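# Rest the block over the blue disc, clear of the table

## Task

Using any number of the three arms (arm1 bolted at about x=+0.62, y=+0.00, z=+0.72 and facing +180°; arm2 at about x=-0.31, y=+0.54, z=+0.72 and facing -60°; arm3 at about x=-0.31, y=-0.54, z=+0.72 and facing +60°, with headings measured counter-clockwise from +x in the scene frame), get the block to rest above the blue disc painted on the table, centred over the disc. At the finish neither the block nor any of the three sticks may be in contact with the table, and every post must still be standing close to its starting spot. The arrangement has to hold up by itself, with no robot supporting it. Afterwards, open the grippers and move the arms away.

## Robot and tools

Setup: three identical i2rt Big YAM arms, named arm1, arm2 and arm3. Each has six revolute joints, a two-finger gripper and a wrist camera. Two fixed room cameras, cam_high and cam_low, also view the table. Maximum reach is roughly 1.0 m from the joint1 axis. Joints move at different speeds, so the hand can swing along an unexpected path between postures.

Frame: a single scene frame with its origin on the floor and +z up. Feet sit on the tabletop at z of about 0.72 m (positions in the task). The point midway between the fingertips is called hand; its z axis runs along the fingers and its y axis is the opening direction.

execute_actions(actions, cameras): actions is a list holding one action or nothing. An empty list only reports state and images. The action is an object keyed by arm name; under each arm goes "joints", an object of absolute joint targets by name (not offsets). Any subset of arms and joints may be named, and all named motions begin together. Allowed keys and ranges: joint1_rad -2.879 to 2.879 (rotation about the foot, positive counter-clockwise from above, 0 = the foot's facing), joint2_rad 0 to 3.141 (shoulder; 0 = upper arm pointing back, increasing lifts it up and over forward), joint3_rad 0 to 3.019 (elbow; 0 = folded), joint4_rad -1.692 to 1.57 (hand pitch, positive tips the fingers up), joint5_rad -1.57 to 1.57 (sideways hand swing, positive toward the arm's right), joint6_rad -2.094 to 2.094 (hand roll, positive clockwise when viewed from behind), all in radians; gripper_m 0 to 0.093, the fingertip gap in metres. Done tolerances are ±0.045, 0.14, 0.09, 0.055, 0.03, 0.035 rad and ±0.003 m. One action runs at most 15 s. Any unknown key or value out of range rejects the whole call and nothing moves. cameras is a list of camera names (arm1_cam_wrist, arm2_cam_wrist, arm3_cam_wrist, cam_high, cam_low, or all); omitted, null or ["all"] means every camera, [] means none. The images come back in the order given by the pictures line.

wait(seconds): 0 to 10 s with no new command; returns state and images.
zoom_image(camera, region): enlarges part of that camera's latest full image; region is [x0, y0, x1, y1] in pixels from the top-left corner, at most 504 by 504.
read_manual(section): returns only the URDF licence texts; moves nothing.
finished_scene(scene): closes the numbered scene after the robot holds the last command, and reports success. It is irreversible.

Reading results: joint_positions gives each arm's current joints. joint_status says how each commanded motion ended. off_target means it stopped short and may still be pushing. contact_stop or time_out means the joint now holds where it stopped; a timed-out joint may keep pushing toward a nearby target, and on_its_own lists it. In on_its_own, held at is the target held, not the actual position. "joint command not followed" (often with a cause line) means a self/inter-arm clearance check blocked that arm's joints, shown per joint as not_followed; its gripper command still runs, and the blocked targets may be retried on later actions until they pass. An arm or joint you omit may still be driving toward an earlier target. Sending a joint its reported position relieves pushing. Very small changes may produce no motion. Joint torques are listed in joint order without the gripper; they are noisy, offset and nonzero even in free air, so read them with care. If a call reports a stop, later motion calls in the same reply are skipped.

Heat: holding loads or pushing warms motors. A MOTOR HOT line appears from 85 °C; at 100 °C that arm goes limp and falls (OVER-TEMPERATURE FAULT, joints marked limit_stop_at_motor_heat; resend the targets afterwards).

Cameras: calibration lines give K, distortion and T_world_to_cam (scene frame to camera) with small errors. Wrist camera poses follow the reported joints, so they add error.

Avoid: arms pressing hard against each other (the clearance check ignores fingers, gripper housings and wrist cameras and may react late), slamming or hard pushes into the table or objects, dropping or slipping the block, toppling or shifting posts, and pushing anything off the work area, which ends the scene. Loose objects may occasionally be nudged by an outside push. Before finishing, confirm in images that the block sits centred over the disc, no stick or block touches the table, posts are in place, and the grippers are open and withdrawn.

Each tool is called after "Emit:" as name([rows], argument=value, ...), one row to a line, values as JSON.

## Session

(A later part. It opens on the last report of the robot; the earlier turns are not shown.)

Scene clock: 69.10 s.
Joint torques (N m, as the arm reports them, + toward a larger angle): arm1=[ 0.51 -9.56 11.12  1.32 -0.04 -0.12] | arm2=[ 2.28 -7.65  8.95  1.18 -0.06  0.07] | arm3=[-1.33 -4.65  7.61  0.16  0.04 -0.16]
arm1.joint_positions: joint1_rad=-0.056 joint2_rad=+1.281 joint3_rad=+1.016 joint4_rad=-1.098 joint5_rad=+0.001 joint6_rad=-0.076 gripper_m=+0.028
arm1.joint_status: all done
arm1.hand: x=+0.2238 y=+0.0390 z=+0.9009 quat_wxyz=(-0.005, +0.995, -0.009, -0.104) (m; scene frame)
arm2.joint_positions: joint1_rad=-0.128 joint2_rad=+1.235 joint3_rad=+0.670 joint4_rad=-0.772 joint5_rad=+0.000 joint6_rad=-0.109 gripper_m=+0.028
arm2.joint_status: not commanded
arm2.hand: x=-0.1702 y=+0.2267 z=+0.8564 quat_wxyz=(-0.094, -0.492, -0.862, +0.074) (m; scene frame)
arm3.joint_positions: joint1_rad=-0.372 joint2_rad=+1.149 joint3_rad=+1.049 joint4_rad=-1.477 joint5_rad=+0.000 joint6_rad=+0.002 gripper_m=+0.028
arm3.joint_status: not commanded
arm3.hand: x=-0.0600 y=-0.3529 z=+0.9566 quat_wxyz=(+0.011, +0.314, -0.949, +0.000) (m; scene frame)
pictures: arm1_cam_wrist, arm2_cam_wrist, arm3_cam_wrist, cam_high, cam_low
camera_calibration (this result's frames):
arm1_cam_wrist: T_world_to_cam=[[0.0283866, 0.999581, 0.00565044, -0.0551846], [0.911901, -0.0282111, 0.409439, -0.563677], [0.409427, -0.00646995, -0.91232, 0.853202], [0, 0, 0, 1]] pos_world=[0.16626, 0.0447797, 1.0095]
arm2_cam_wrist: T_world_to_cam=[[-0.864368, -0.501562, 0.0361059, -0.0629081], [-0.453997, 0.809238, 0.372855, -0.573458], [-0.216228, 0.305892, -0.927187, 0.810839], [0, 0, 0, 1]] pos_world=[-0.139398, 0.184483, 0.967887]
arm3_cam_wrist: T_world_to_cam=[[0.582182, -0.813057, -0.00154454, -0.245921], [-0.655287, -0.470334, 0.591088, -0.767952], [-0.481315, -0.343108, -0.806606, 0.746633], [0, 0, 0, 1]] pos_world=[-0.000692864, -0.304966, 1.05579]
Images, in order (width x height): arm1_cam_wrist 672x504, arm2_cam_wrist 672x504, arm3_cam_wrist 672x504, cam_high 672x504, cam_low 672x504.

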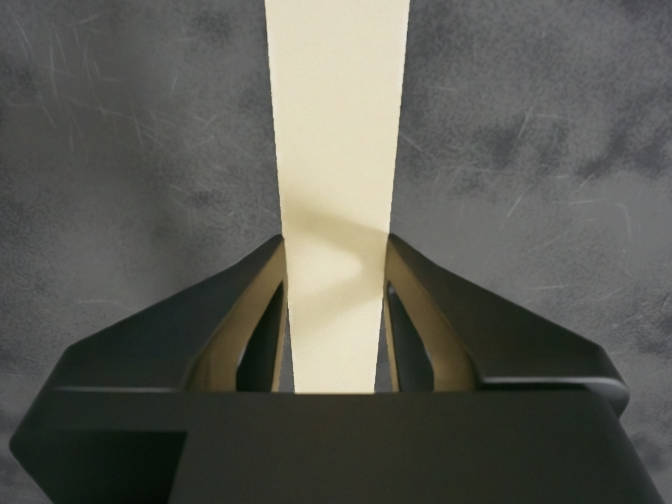

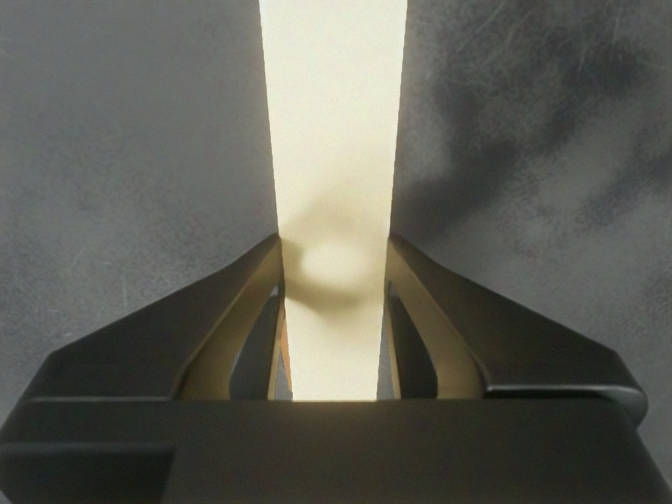

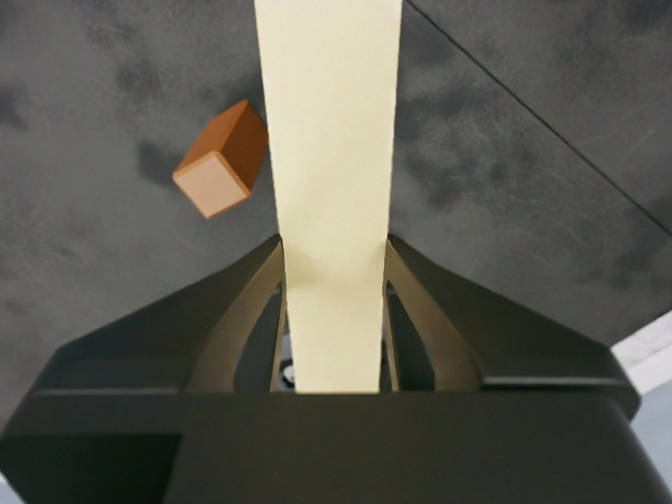

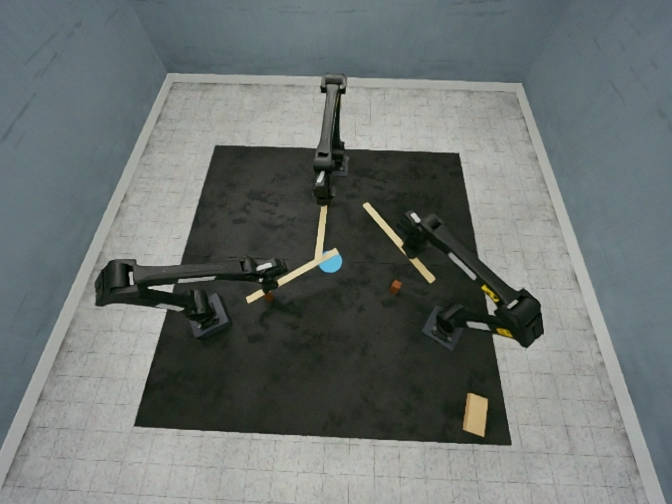

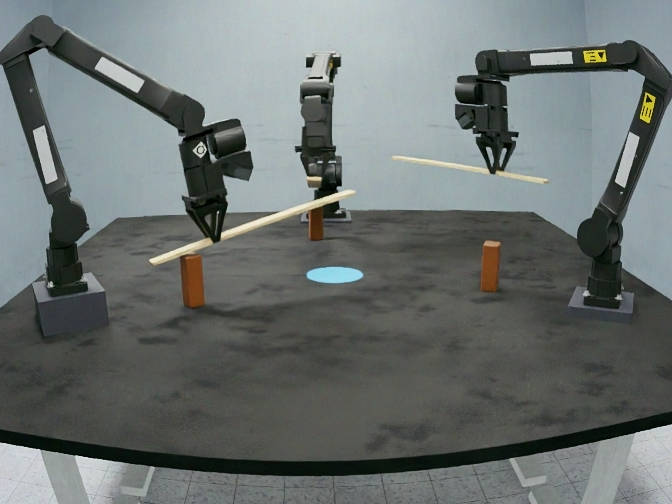

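Emit:
execute_actions([
  {"arm1": {"joints": {"joint2_rad": 1.305, "joint3_rad": 0.965, "joint4_rad": -1.005}}, "arm3": {"joints": {"joint1_rad": -0.30, "joint2_rad": 1.32, "joint3_rad": 0.972, "joint4_rad": -1.027, "joint6_rad": -0.085}}},
])

Scene clock: 75.17 s.
Joint torques (N m, as the arm reports them, + toward a larger angle): arm1=[ 0.53 -8.11 10.03  1.54 -0.04 -0.11] | arm2=[ 2.18 -7.74  8.83  1.22 -0.05  0.04] | arm3=[-0.69 -9.36  8.05  1.22  0.02 -0.16]
arm1.joint_positions: joint1_rad=-0.056 joint2_rad=+1.293 joint3_rad=+0.972 joint4_rad=-1.024 joint5_rad=+0.001 joint6_rad=-0.076 gripper_m=+0.028
arm1.joint_status: all done
arm1.hand: x=+0.2208 y=+0.0392 z=+0.8819 quat_wxyz=(-0.006, +0.994, -0.009, -0.113) (m; scene frame)
arm2.joint_positions: joint1_rad=-0.128 joint2_rad=+1.235 joint3_rad=+0.670 joint4_rad=-0.772 joint5_rad=+0.000 joint6_rad=-0.109 gripper_m=+0.028
arm2.joint_status: not commanded
arm2.hand: x=-0.1702 y=+0.2267 z=+0.8564 quat_wxyz=(-0.094, -0.492, -0.862, +0.074) (m; scene frame)
arm3.joint_positions: joint1_rad=-0.299 joint2_rad=+1.339 joint3_rad=+0.961 joint4_rad=-1.041 joint5_rad=+0.000 joint6_rad=-0.071 gripper_m=+0.028
arm3.joint_status: all done
arm3.hand: x=-0.0106 y=-0.2794 z=+0.8668 quat_wxyz=(-0.064, +0.381, -0.922, -0.026) (m; scene frame)
pictures: arm1_cam_wrist, arm2_cam_wrist, arm3_cam_wrist, cam_high, cam_low
camera_calibration (this result's frames):
arm1_cam_wrist: T_world_to_cam=[[0.028661, 0.999566, 0.00685681, -0.0562328], [0.919358, -0.0290526, 0.392349, -0.539711], [0.392377, -0.00494125, -0.919791, 0.847361], [0, 0, 0, 1]] pos_world=[0.165314, 0.0447154, 0.991535]
arm2_cam_wrist: T_world_to_cam=[[-0.864368, -0.501562, 0.0361059, -0.0629081], [-0.453997, 0.809238, 0.372855, -0.573458], [-0.216228, 0.305892, -0.927187, 0.810839], [0, 0, 0, 1]] pos_world=[-0.139398, 0.184483, 0.967887]
arm3_cam_wrist: T_world_to_cam=[[0.693067, -0.72086, 0.00429922, -0.193259], [-0.643047, -0.615536, 0.455638, -0.570951], [-0.325805, -0.318552, -0.890155, 0.8041], [0, 0, 0, 1]] pos_world=[0.0287728, -0.234606, 0.976751]
Images, in order (width x height): arm1_cam_wrist 672x504, arm2_cam_wrist 672x504, arm3_cam_wrist 672x504, cam_high 672x504, cam_low 672x504.

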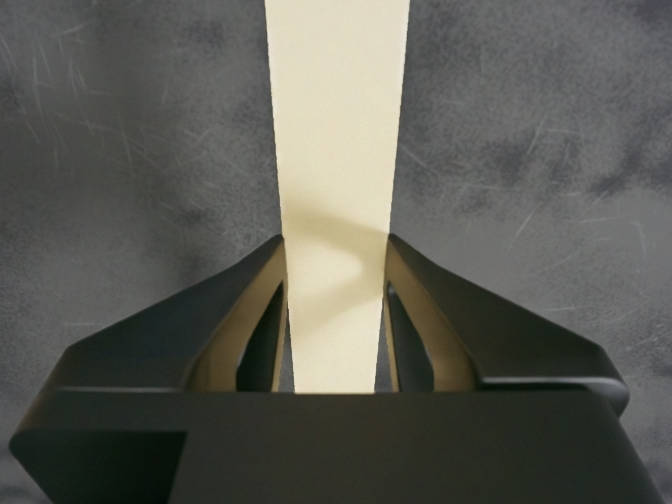

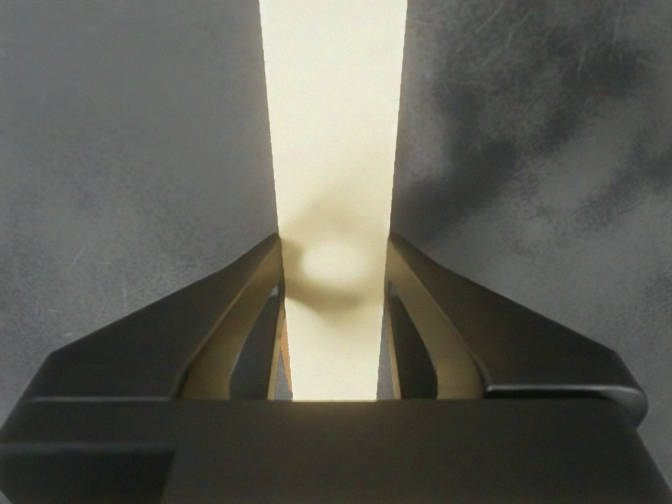

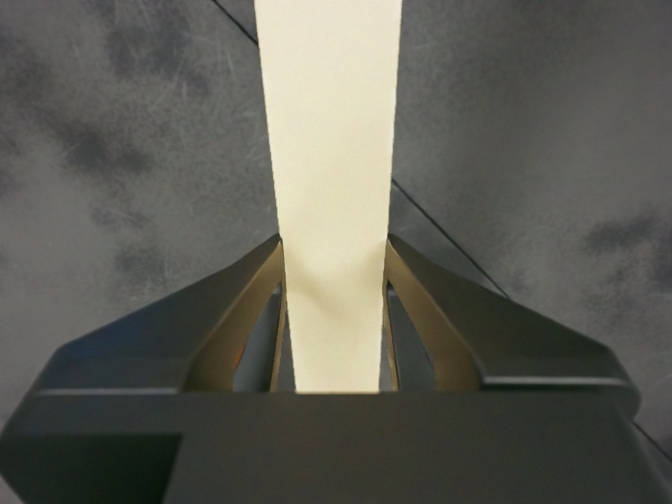

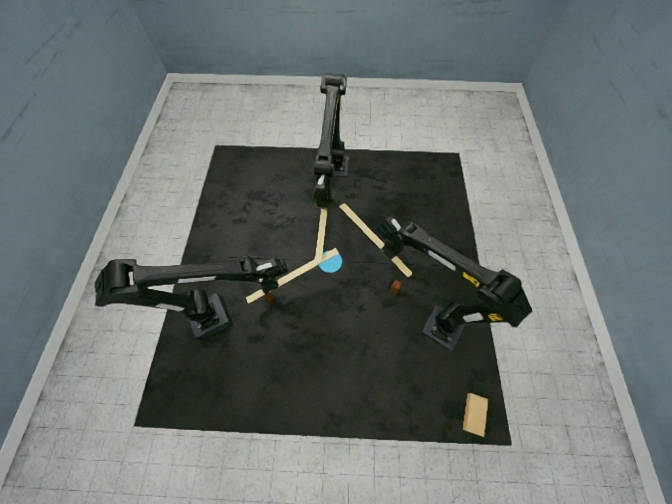

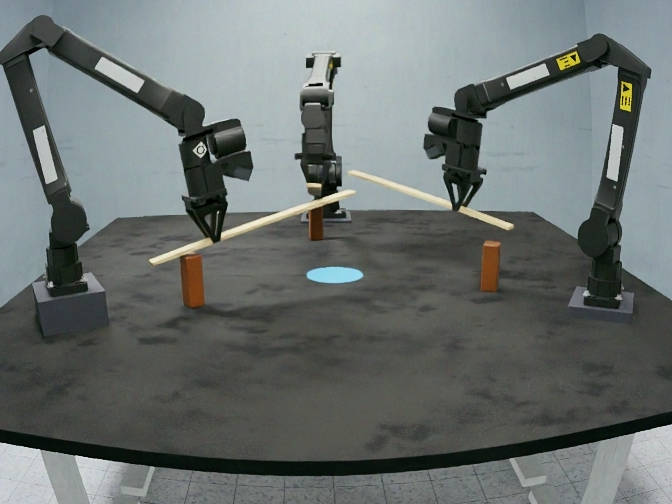

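Emit:
zoom_image(camera="cam_low", region=[270, 150, 390, 250])

Emit:
zoom_image(camera="cam_low", region=[420, 180, 540, 300])

Region (270, 150, 390, 250) of cam_low's 672x504 image, scaled by 4.200, with more detail than that image has.

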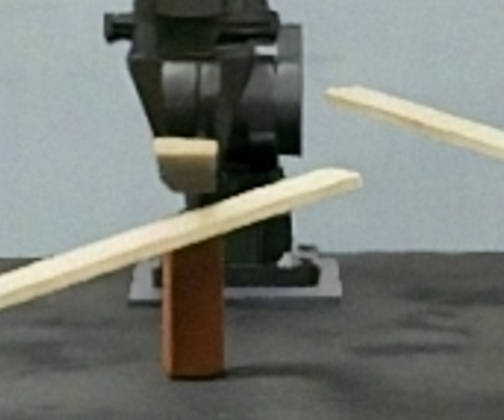

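Region (420, 180, 540, 300) of cam_low's 672x504 image, scaled by 4.200, with more detail than that image has.

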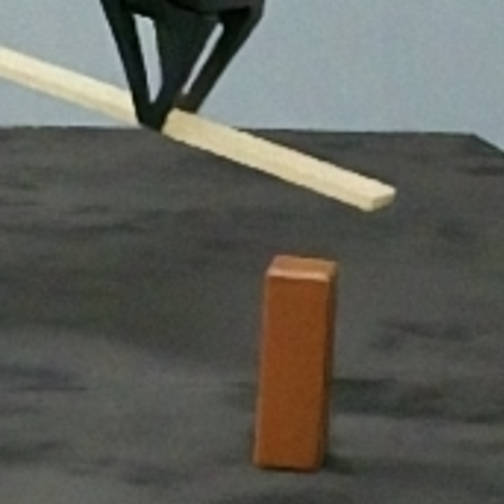

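Emit:
execute_actions([
  {"arm2": {"joints": {"joint3_rad": 0.745, "joint4_rad": -0.835}}},
], cameras=["cam_low"])

Scene clock: 84.10 s.
Joint torques (N m, as the arm reports them, + toward a larger angle): arm1=[ 0.58 -8.23 10.03  1.53 -0.05 -0.12] | arm2=[ 2.49 -8.52 12.08  0.05 -0.04  0.04] | arm3=[-0.42 -9.17  8.03  1.14  0.03 -0.16]
arm1.joint_positions: joint1_rad=-0.056 joint2_rad=+1.293 joint3_rad=+0.972 joint4_rad=-1.024 joint5_rad=+0.001 joint6_rad=-0.076 gripper_m=+0.028
arm1.joint_status: not commanded
arm1.hand: x=+0.2208 y=+0.0392 z=+0.8819 quat_wxyz=(-0.006, +0.994, -0.009, -0.113) (m; scene frame)
arm2.joint_positions: joint1_rad=-0.128 joint2_rad=+1.235 joint3_rad=+0.701 joint4_rad=-0.825 joint5_rad=+0.000 joint6_rad=-0.109 gripper_m=+0.028
arm2.joint_status: all done
arm2.hand: x=-0.1696 y=+0.2256 z=+0.8655 quat_wxyz=(-0.085, -0.493, -0.863, +0.068) (m; scene frame)
arm3.joint_positions: joint1_rad=-0.299 joint2_rad=+1.339 joint3_rad=+0.961 joint4_rad=-1.041 joint5_rad=+0.000 joint6_rad=-0.071 gripper_m=+0.028
arm3.joint_status: not commanded
arm3.hand: x=-0.0106 y=-0.2794 z=+0.8668 quat_wxyz=(-0.064, +0.381, -0.922, -0.026) (m; scene frame)
pictures: cam_low
Images, in order (width x height): cam_low 672x504.

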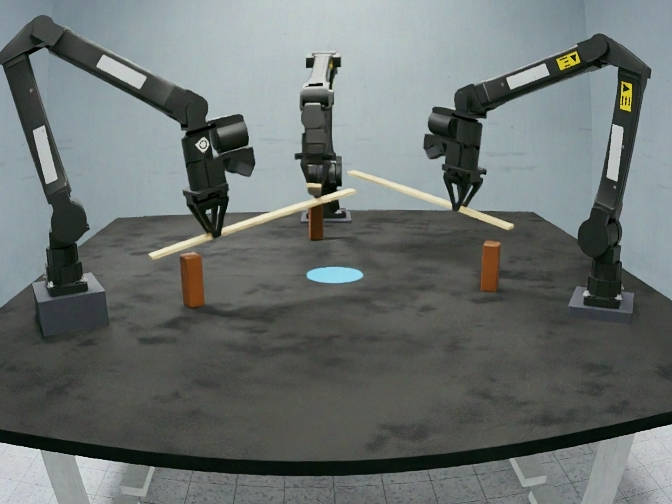

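Emit:
execute_actions([
  {"arm2": {"joints": {"joint1_rad": -0.098, "joint2_rad": 1.385, "joint3_rad": 0.92, "joint6_rad": -0.075}}},
], cameras=["cam_low", "cam_high", "arm2_cam_wrist"])

Scene clock: 85.17 s.
Joint torques (N m, as the arm reports them, + toward a larger angle): arm1=[ 0.58 -8.16 10.02  1.54 -0.04 -0.11] | arm2=[  2.03 -11.86  11.78   0.25  -0.03   0.03] | arm3=[-0.37 -9.66  8.05  1.14  0.04 -0.17]
arm1.joint_positions: joint1_rad=-0.056 joint2_rad=+1.293 joint3_rad=+0.972 joint4_rad=-1.024 joint5_rad=+0.001 joint6_rad=-0.076 gripper_m=+0.028
arm1.joint_status: not commanded
arm1.hand: x=+0.2208 y=+0.0392 z=+0.8819 quat_wxyz=(-0.006, +0.994, -0.009, -0.113) (m; scene frame)
arm2.joint_positions: joint1_rad=-0.104 joint2_rad=+1.386 joint3_rad=+0.883 joint4_rad=-0.830 joint5_rad=+0.000 joint6_rad=-0.084 gripper_m=+0.028
arm2.joint_status: all done
arm2.hand: x=-0.1316 y=+0.1664 z=+0.8824 quat_wxyz=(-0.097, -0.492, -0.862, +0.073) (m; scene frame)
arm3.joint_positions: joint1_rad=-0.299 joint2_rad=+1.339 joint3_rad=+0.961 joint4_rad=-1.041 joint5_rad=+0.000 joint6_rad=-0.071 gripper_m=+0.028
arm3.joint_status: not commanded
arm3.hand: x=-0.0106 y=-0.2794 z=+0.8668 quat_wxyz=(-0.064, +0.381, -0.922, -0.026) (m; scene frame)
pictures: arm2_cam_wrist, cam_high, cam_low
camera_calibration (this result's frames):
arm2_cam_wrist: T_world_to_cam=[[-0.864417, -0.501837, 0.0306953, -0.055916], [-0.457067, 0.809801, 0.367847, -0.512906], [-0.209456, 0.303944, -0.92938, 0.864815], [0, 0, 0, 1]] pos_world=[-0.101626, 0.124436, 0.994128]
Images, in order (width x height): arm2_cam_wrist 672x504, cam_high 672x504, cam_low 672x504.

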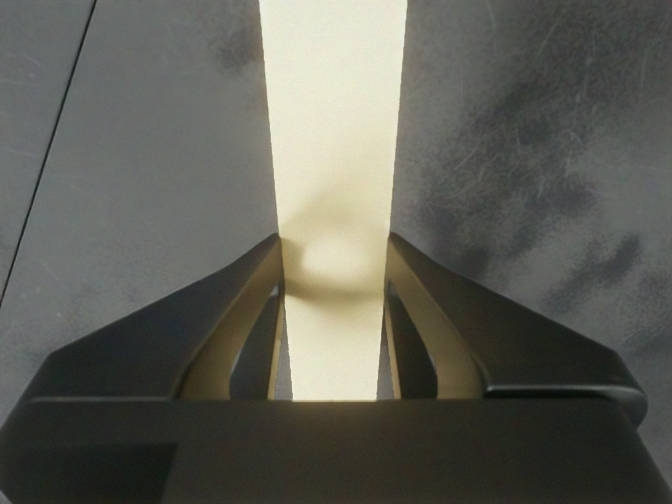

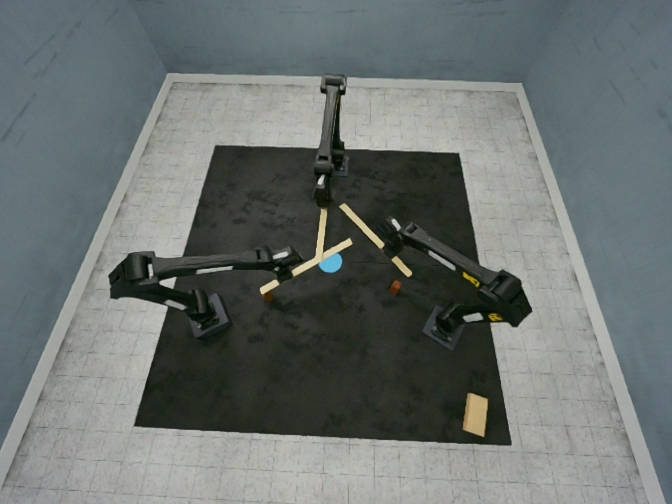

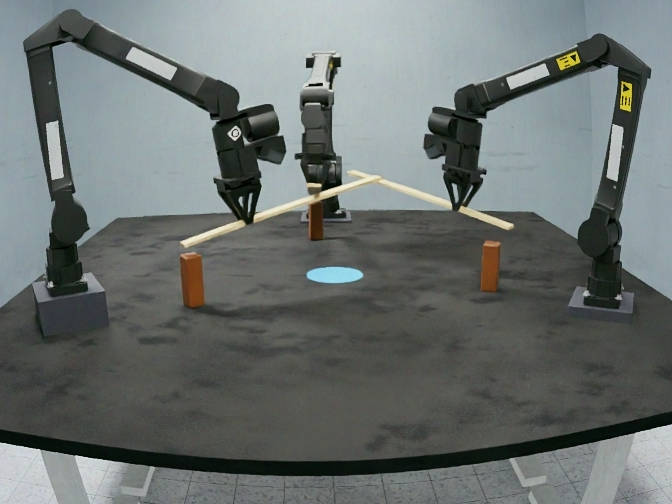

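Emit:
zoom_image(camera="cam_low", region=[160, 200, 280, 320])

Emit:
zoom_image(camera="cam_high", region=[250, 190, 370, 310])

Emit:
zoom_image(camera="cam_low", region=[270, 150, 390, 250])

Region (160, 200, 280, 320) of cam_low's 672x504 image, scaled by 4.200, with more detail than that image has.

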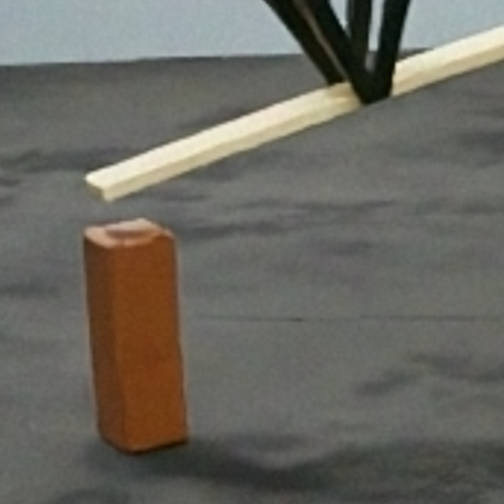

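Region (250, 190, 370, 310) of cam_high's 672x504 image, scaled by 4.200, with more detail than that image has.

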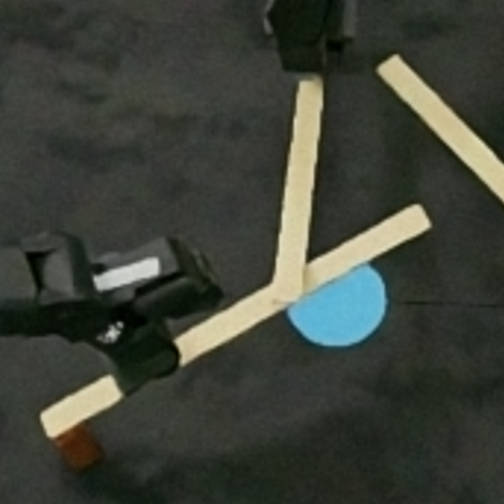

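Region (270, 150, 390, 250) of cam_low's 672x504 image, scaled by 4.200, with more detail than that image has.

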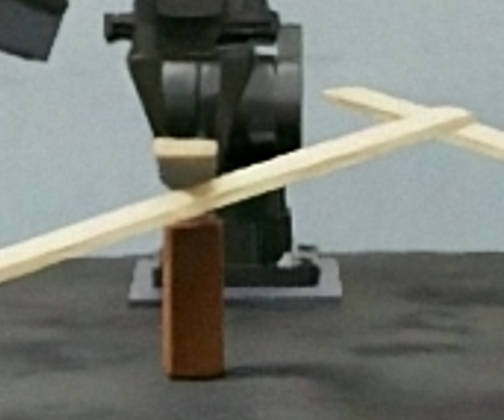

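Emit:
execute_actions([
  {"arm2": {"joints": {"joint2_rad": 1.452, "joint3_rad": 0.94, "joint4_rad": -0.806}}, "arm1": {"joints": {"joint3_rad": 1.035}}},
], cameras=["cam_low"])

Scene clock: 88.33 s.
Joint torques (N m, as the arm reports them, + toward a larger angle): arm1=[ 0.54 -8.27 15.95  1.56 -0.05 -0.11] | arm2=[  1.94 -12.16  11.97   1.11  -0.06   0.06] | arm3=[-0.76 -9.48  8.1   1.14  0.03 -0.17]
arm1.joint_positions: joint1_rad=-0.056 joint2_rad=+1.293 joint3_rad=+0.985 joint4_rad=-1.024 joint5_rad=+0.001 joint6_rad=-0.076 gripper_m=+0.028
arm1.joint_status: all done
arm1.hand: x=+0.2164 y=+0.0396 z=+0.8870 quat_wxyz=(-0.006, +0.993, -0.009, -0.119) (m; scene frame)
arm2.joint_positions: joint1_rad=-0.104 joint2_rad=+1.451 joint3_rad=+0.899 joint4_rad=-0.821 joint5_rad=+0.000 joint6_rad=-0.084 gripper_m=+0.028
arm2.joint_status: all done
arm2.hand: x=-0.1293 y=+0.1611 z=+0.8630 quat_wxyz=(-0.081, -0.494, -0.864, +0.061) (m; scene frame)
arm3.joint_positions: joint1_rad=-0.299 joint2_rad=+1.339 joint3_rad=+0.961 joint4_rad=-1.041 joint5_rad=+0.000 joint6_rad=-0.071 gripper_m=+0.028
arm3.joint_status: not commanded
arm3.hand: x=-0.0106 y=-0.2794 z=+0.8668 quat_wxyz=(-0.064, +0.381, -0.922, -0.026) (m; scene frame)
pictures: cam_low
Images, in order (width x height): cam_low 672x504.

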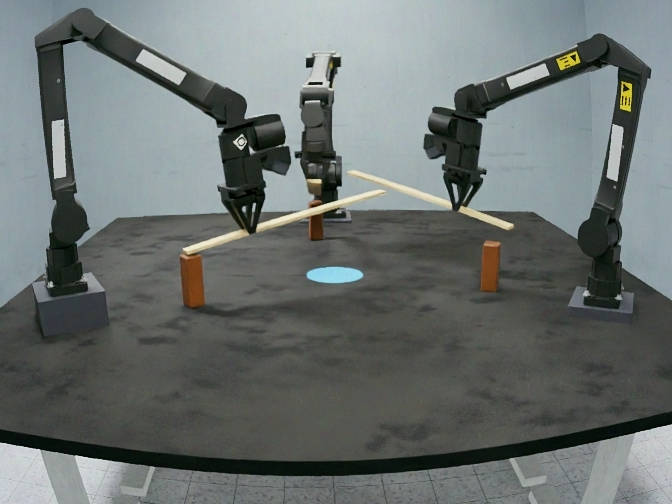

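Emit:
zoom_image(camera="cam_low", region=[160, 210, 260, 310])

Emit:
execute_actions(actions=[], cameras=[])

Region (160, 210, 260, 310) of cam_low's 672x504 image, scaled by 5.040, with more detail than that image has.

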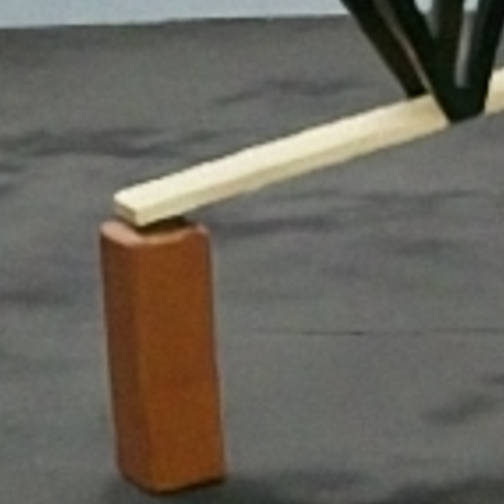

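Scene clock: 88.43 s.
Joint torques (N m, as the arm reports them, + toward a larger angle): arm1=[ 0.53 -8.24 15.93  1.57 -0.04 -0.12] | arm2=[  1.72 -12.04  11.96   0.99  -0.05   0.04] | arm3=[-0.24 -9.37  8.05  1.13  0.04 -0.17]
arm1.joint_positions: joint1_rad=-0.056 joint2_rad=+1.293 joint3_rad=+0.985 joint4_rad=-1.024 joint5_rad=+0.001 joint6_rad=-0.076 gripper_m=+0.028
arm1.joint_status: all done
arm1.hand: x=+0.2164 y=+0.0396 z=+0.8870 quat_wxyz=(-0.006, +0.993, -0.009, -0.119) (m; scene frame)
arm2.joint_positions: joint1_rad=-0.104 joint2_rad=+1.451 joint3_rad=+0.899 joint4_rad=-0.821 joint5_rad=+0.000 joint6_rad=-0.084 gripper_m=+0.028
arm2.joint_status: all done
arm2.hand: x=-0.1293 y=+0.1611 z=+0.8630 quat_wxyz=(-0.081, -0.494, -0.864, +0.061) (m; scene frame)
arm3.joint_positions: joint1_rad=-0.299 joint2_rad=+1.339 joint3_rad=+0.961 joint4_rad=-1.041 joint5_rad=+0.000 joint6_rad=-0.071 gripper_m=+0.028
arm3.joint_status: not commanded
arm3.hand: x=-0.0106 y=-0.2794 z=+0.8668 quat_wxyz=(-0.064, +0.381, -0.922, -0.026) (m; scene frame)
pictures: none
No camera images: the call's "cameras" was empty. Leave "cameras" out to get every camera's image.

Emit:
execute_actions([
  {"arm1": {"joints": {"joint2_rad": 1.35, "joint3_rad": 1.055}}, "arm3": {"joints": {"joint1_rad": -0.2}}},
], cameras=["cam_low", "cam_high"])

Scene clock: 89.73 s.
Joint torques (N m, as the arm reports them, + toward a larger angle): arm1=[ 0.61 -9.04 15.41  1.39 -0.05 -0.11] | arm2=[  2.39 -11.98  12.     1.03  -0.03   0.04] | arm3=[-1.04 -9.45  8.08  1.18  0.03 -0.14]
arm1.joint_positions: joint1_rad=-0.056 joint2_rad=+1.339 joint3_rad=+1.008 joint4_rad=-1.021 joint5_rad=+0.001 joint6_rad=-0.076 gripper_m=+0.028
arm1.joint_status: all done
arm1.hand: x=+0.2062 y=+0.0405 z=+0.8792 quat_wxyz=(-0.005, +0.994, -0.009, -0.109) (m; scene frame)
arm2.joint_positions: joint1_rad=-0.104 joint2_rad=+1.451 joint3_rad=+0.899 joint4_rad=-0.821 joint5_rad=+0.000 joint6_rad=-0.084 gripper_m=+0.028
arm2.joint_status: not commanded
arm2.hand: x=-0.1293 y=+0.1611 z=+0.8630 quat_wxyz=(-0.081, -0.494, -0.864, +0.061) (m; scene frame)
arm3.joint_positions: joint1_rad=-0.193 joint2_rad=+1.339 joint3_rad=+0.961 joint4_rad=-1.041 joint5_rad=+0.000 joint6_rad=-0.072 gripper_m=+0.028
arm3.joint_status: all done
arm3.hand: x=-0.0395 y=-0.2494 z=+0.8672 quat_wxyz=(-0.063, +0.430, -0.900, -0.030) (m; scene frame)
pictures: cam_high, cam_low
Images, in order (width x height): cam_high 672x504, cam_low 672x504.

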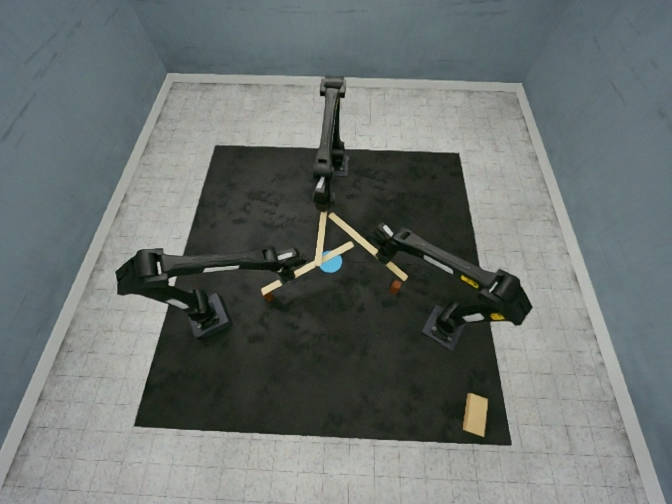

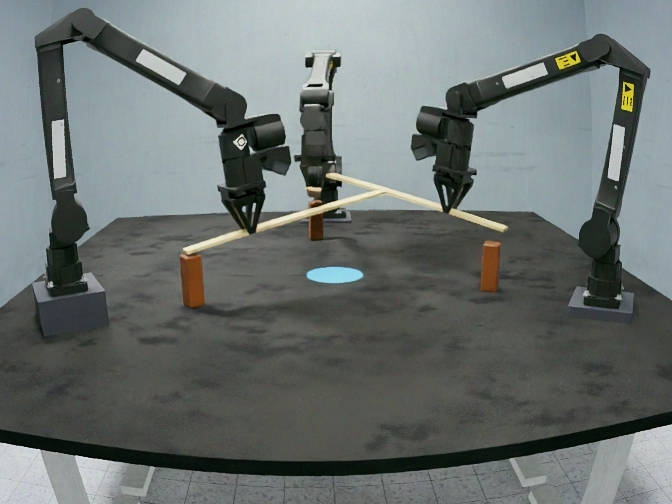

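Emit:
zoom_image(camera="cam_high", region=[280, 180, 420, 310])

Emit:
zoom_image(camera="cam_low", region=[280, 150, 420, 250])

Region (280, 180, 420, 310) of cam_high's 672x504 image, scaled by 3.600, with more detail than that image has; it fills the top 468 rows of this view, and the rest is white.

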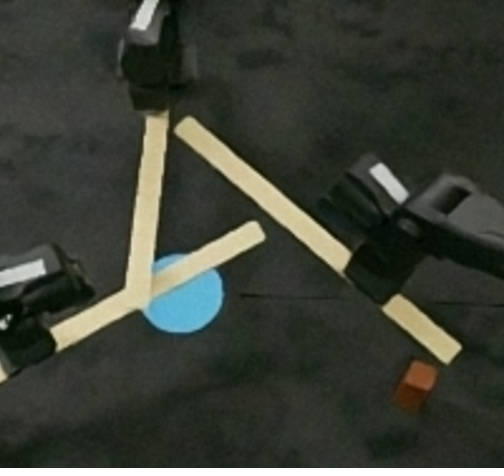

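Region (280, 150, 420, 250) of cam_low's 672x504 image, scaled by 3.600, with more detail than that image has; it fills the top 360 rows of this view, and the rest is white.

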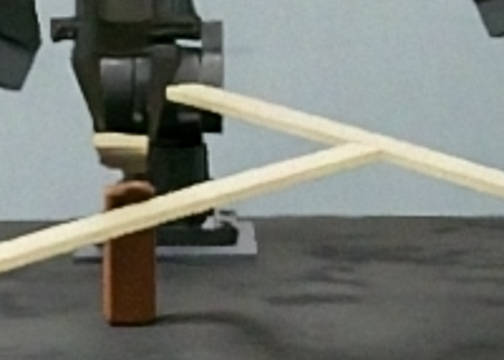

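Emit:
execute_actions([
  {"arm1": {"joints": {"joint2_rad": 1.386, "joint3_rad": 1.03}}, "arm3": {"joints": {"joint2_rad": 1.365}}},
], cameras=["cam_low", "cam_high"])

Scene clock: 92.60 s.
Joint torques (N m, as the arm reports them, + toward a larger angle): arm1=[ 0.56 -9.32 12.7   1.35 -0.04 -0.12] | arm2=[  2.41 -11.64  12.02   0.92   0.     0.03] | arm3=[-1.1  -7.14  8.06  1.15  0.03 -0.15]
arm1.joint_positions: joint1_rad=-0.056 joint2_rad=+1.374 joint3_rad=+1.008 joint4_rad=-1.021 joint5_rad=+0.001 joint6_rad=-0.076 gripper_m=+0.028
arm1.joint_status: all done
arm1.hand: x=+0.2058 y=+0.0404 z=+0.8651 quat_wxyz=(-0.004, +0.996, -0.009, -0.091) (m; scene frame)
arm2.joint_positions: joint1_rad=-0.104 joint2_rad=+1.451 joint3_rad=+0.899 joint4_rad=-0.821 joint5_rad=+0.000 joint6_rad=-0.084 gripper_m=+0.028
arm2.joint_status: not commanded
arm2.hand: x=-0.1293 y=+0.1611 z=+0.8630 quat_wxyz=(-0.081, -0.494, -0.864, +0.061) (m; scene frame)
arm3.joint_positions: joint1_rad=-0.193 joint2_rad=+1.352 joint3_rad=+0.961 joint4_rad=-1.041 joint5_rad=+0.000 joint6_rad=-0.072 gripper_m=+0.028
arm3.joint_status: all done
arm3.hand: x=-0.0395 y=-0.2494 z=+0.8624 quat_wxyz=(-0.057, +0.430, -0.900, -0.028) (m; scene frame)
pictures: cam_high, cam_low
Images, in order (width x height): cam_high 672x504, cam_low 672x504.

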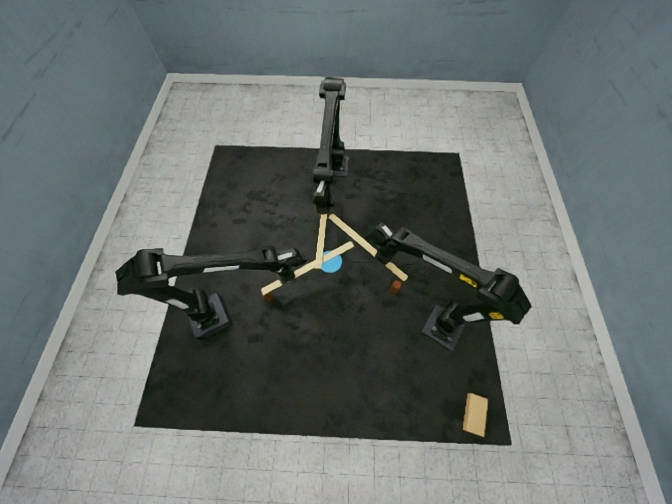

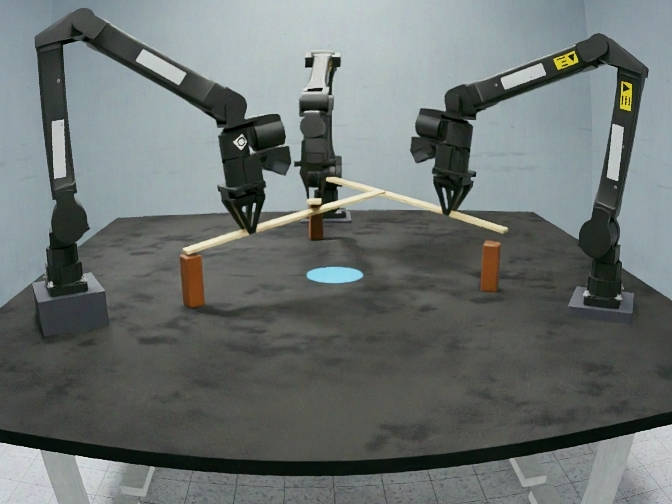

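Emit:
zoom_image(camera="cam_low", region=[285, 165, 365, 245])

Emit:
zoom_image(camera="cam_high", region=[290, 200, 380, 290])

Region (285, 165, 365, 245) of cam_low's 672x504 image, scaled by 6.300, with more detail than that image has.

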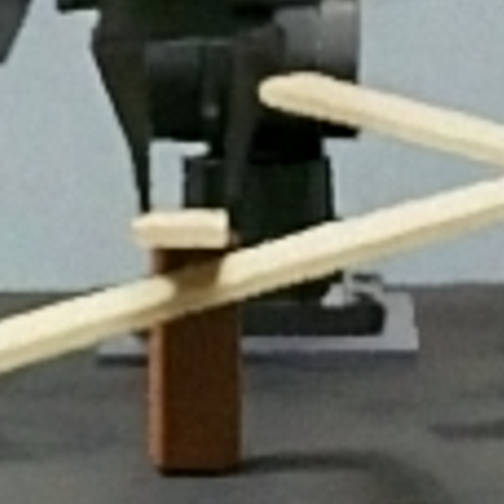

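Region (290, 200, 380, 290) of cam_high's 672x504 image, scaled by 5.600, with more detail than that image has.

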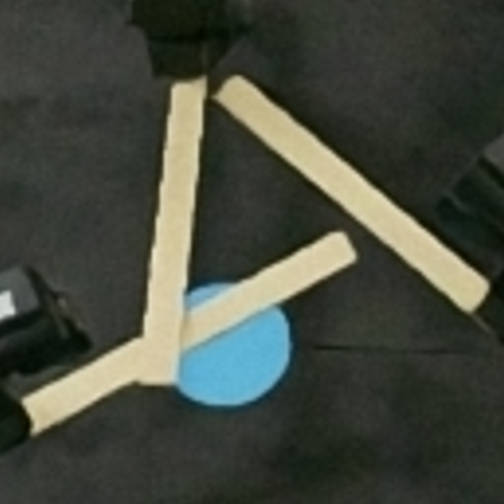

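Emit:
execute_actions([
  {"arm3": {"joints": {"joint1_rad": -0.062}}},
], cameras=["cam_low", "cam_high", "arm3_cam_wrist"])

Scene clock: 94.03 s.
Joint torques (N m, as the arm reports them, + toward a larger angle): arm1=[ 0.65 -9.25 12.71  1.35 -0.04 -0.12] | arm2=[  2.35 -11.8   12.01   0.98  -0.03   0.03] | arm3=[-1.06 -7.03  7.97  1.14  0.03 -0.16]
arm1.joint_positions: joint1_rad=-0.056 joint2_rad=+1.374 joint3_rad=+1.008 joint4_rad=-1.021 joint5_rad=+0.001 joint6_rad=-0.076 gripper_m=+0.028
arm1.joint_status: not commanded
arm1.hand: x=+0.2058 y=+0.0404 z=+0.8651 quat_wxyz=(-0.004, +0.996, -0.009, -0.091) (m; scene frame)
arm2.joint_positions: joint1_rad=-0.104 joint2_rad=+1.451 joint3_rad=+0.899 joint4_rad=-0.821 joint5_rad=+0.000 joint6_rad=-0.082 gripper_m=+0.028
arm2.joint_status: not commanded
arm2.hand: x=-0.1293 y=+0.1611 z=+0.8630 quat_wxyz=(-0.081, -0.494, -0.863, +0.061) (m; scene frame)
arm3.joint_positions: joint1_rad=-0.053 joint2_rad=+1.352 joint3_rad=+0.961 joint4_rad=-1.041 joint5_rad=+0.000 joint6_rad=-0.072 gripper_m=+0.028
arm3.joint_status: all done
arm3.hand: x=-0.0819 y=-0.2150 z=+0.8629 quat_wxyz=(-0.055, +0.492, -0.868, -0.033) (m; scene frame)
pictures: arm3_cam_wrist, cam_high, cam_low
camera_calibration (this result's frames):
arm3_cam_wrist: T_world_to_cam=[[0.848423, -0.529317, 0.00130781, -0.0408179], [-0.469176, -0.750876, 0.464822, -0.598203], [-0.245056, -0.394979, -0.885403, 0.784036], [0, 0, 0, 1]] pos_world=[-0.0538987, -0.161104, 0.9723]
Images, in order (width x height): arm3_cam_wrist 672x504, cam_high 672x504, cam_low 672x504.

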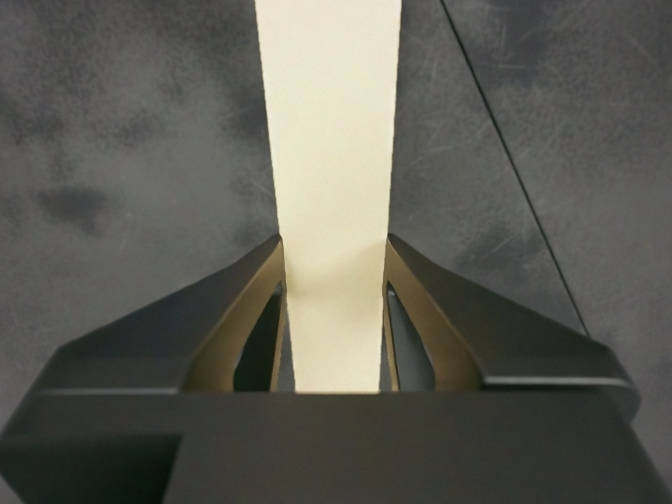

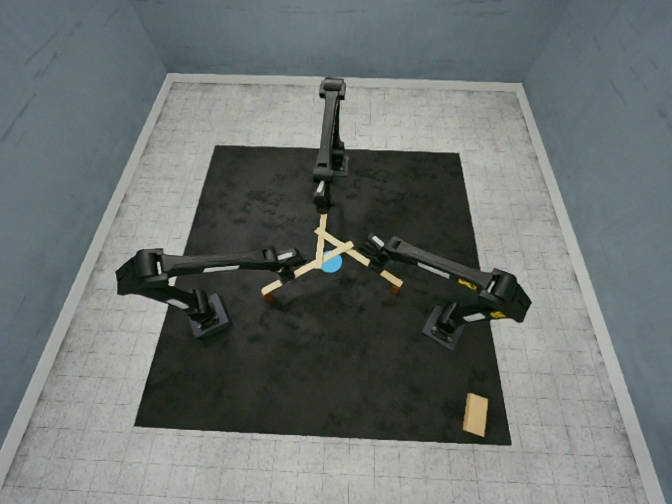

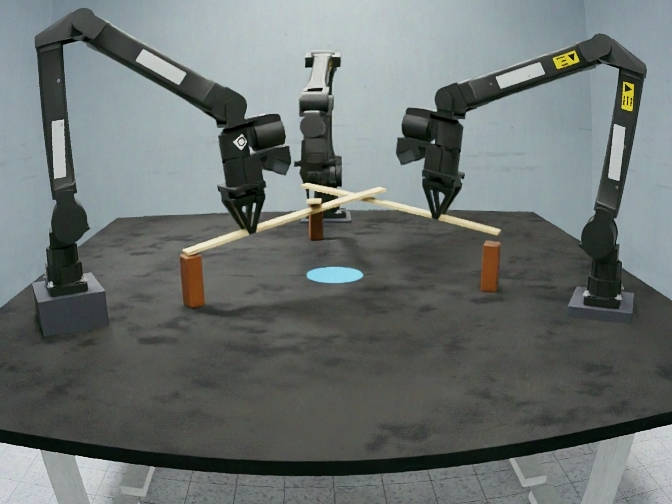

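Emit:
zoom_image(camera="cam_low", region=[285, 165, 415, 245])

Emit:
zoom_image(camera="cam_high", region=[280, 200, 420, 310])

Emit:
zoom_image(camera="cam_low", region=[420, 190, 530, 300])

Emit:
zoom_image(camera="cam_low", region=[160, 210, 260, 310])

Region (285, 165, 415, 245) of cam_low's 672x504 image, scaled by 3.877, with more detail than that image has; it fills the top 310 rows of this view, and the rest is white.

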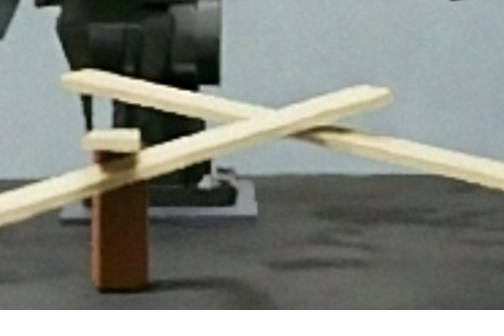

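Region (280, 200, 420, 310) of cam_high's 672x504 image, scaled by 3.600, with more detail than that image has; it fills the top 396 rows of this view, and the rest is white.

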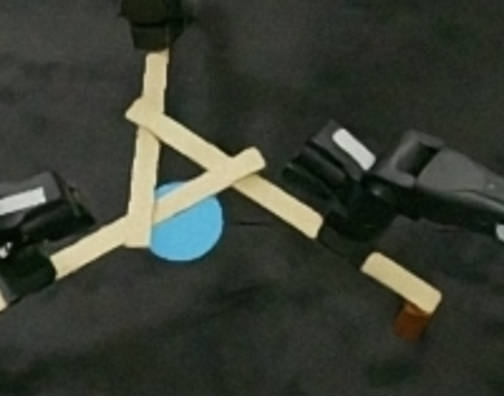

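Region (420, 190, 530, 300) of cam_low's 672x504 image, scaled by 4.582, with more detail than that image has.

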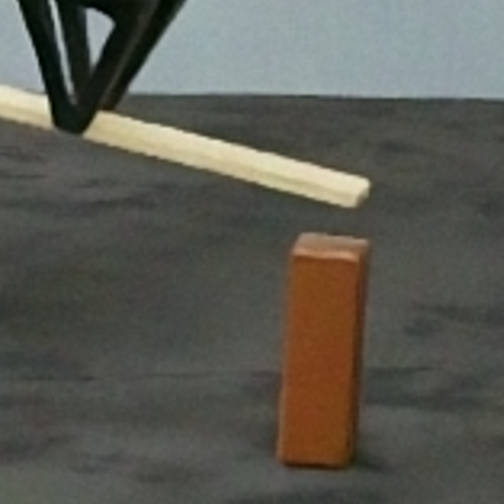

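Region (160, 210, 260, 310) of cam_low's 672x504 image, scaled by 5.040, with more detail than that image has.

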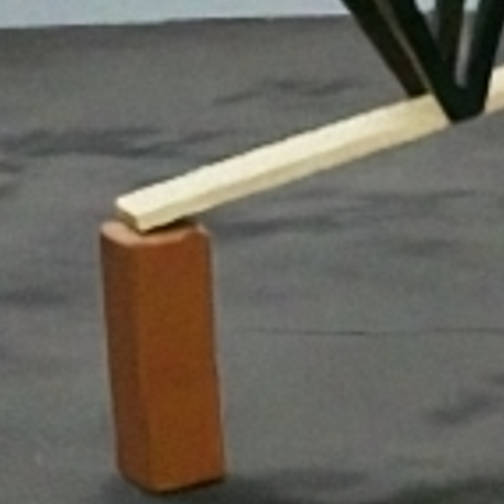

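Emit:
execute_actions([
  {"arm3": {"joints": {"joint2_rad": 1.397, "joint3_rad": 0.94, "joint4_rad": -0.977}}, "arm1": {"joints": {"gripper_m": 0.046}}},
], cameras=["cam_low", "cam_high", "arm1_cam_wrist"])

Scene clock: 96.30 s.
Joint torques (N m, as the arm reports them, + toward a larger angle): arm1=[ 0.6  -9.   12.66  1.37 -0.04 -0.12] | arm2=[  2.03 -11.58  12.05   0.88  -0.05   0.04] | arm3=[-1.43 -7.81  7.31  1.16  0.04 -0.15]
arm1.joint_positions: joint1_rad=-0.056 joint2_rad=+1.374 joint3_rad=+1.008 joint4_rad=-1.021 joint5_rad=+0.001 joint6_rad=-0.076 gripper_m=+0.046
arm1.joint_status: all done
arm1.hand: x=+0.2058 y=+0.0404 z=+0.8651 quat_wxyz=(-0.004, +0.996, -0.009, -0.091) (m; scene frame)
arm2.joint_positions: joint1_rad=-0.104 joint2_rad=+1.451 joint3_rad=+0.899 joint4_rad=-0.821 joint5_rad=+0.000 joint6_rad=-0.082 gripper_m=+0.028
arm2.joint_status: not commanded
arm2.hand: x=-0.1293 y=+0.1611 z=+0.8630 quat_wxyz=(-0.081, -0.494, -0.863, +0.061) (m; scene frame)
arm3.joint_positions: joint1_rad=-0.053 joint2_rad=+1.391 joint3_rad=+0.937 joint4_rad=-0.992 joint5_rad=+0.000 joint6_rad=-0.072 gripper_m=+0.028
arm3.joint_status: all done
arm3.hand: x=-0.0813 y=-0.2136 z=+0.8408 quat_wxyz=(-0.049, +0.492, -0.869, -0.030) (m; scene frame)
pictures: arm1_cam_wrist, cam_high, cam_low
camera_calibration (this result's frames):
arm1_cam_wrist: T_world_to_cam=[[0.0280621, 0.999598, 0.00406743, -0.0544123], [0.901685, -0.0270693, 0.431545, -0.549642], [0.431482, -0.00844253, -0.902082, 0.814623], [0, 0, 0, 1]] pos_world=[0.145636, 0.0463894, 0.972274]
Images, in order (width x height): arm1_cam_wrist 672x504, cam_high 672x504, cam_low 672x504.

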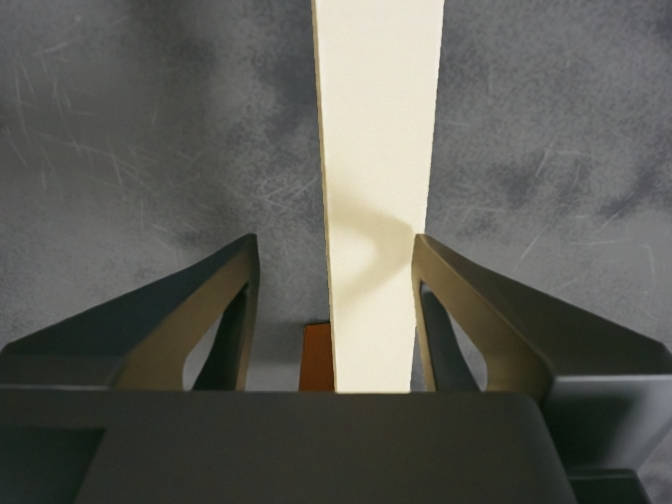

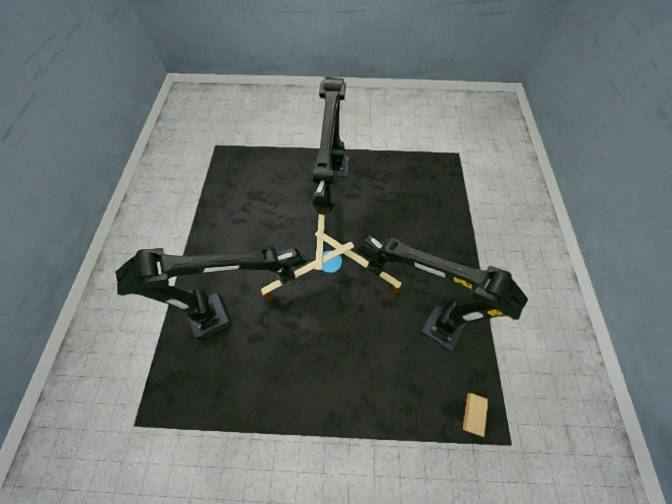

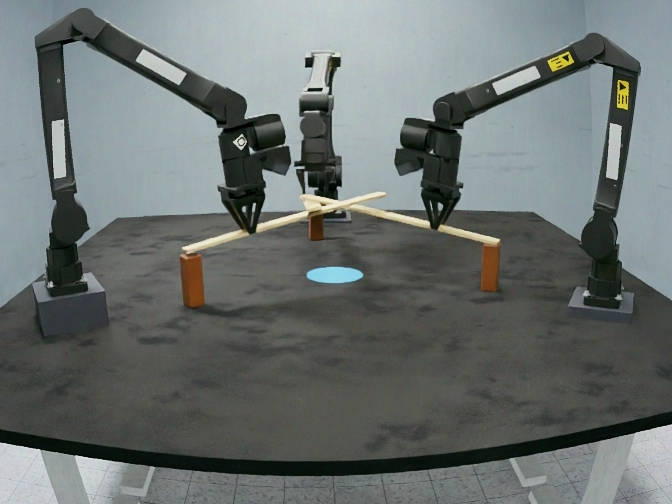

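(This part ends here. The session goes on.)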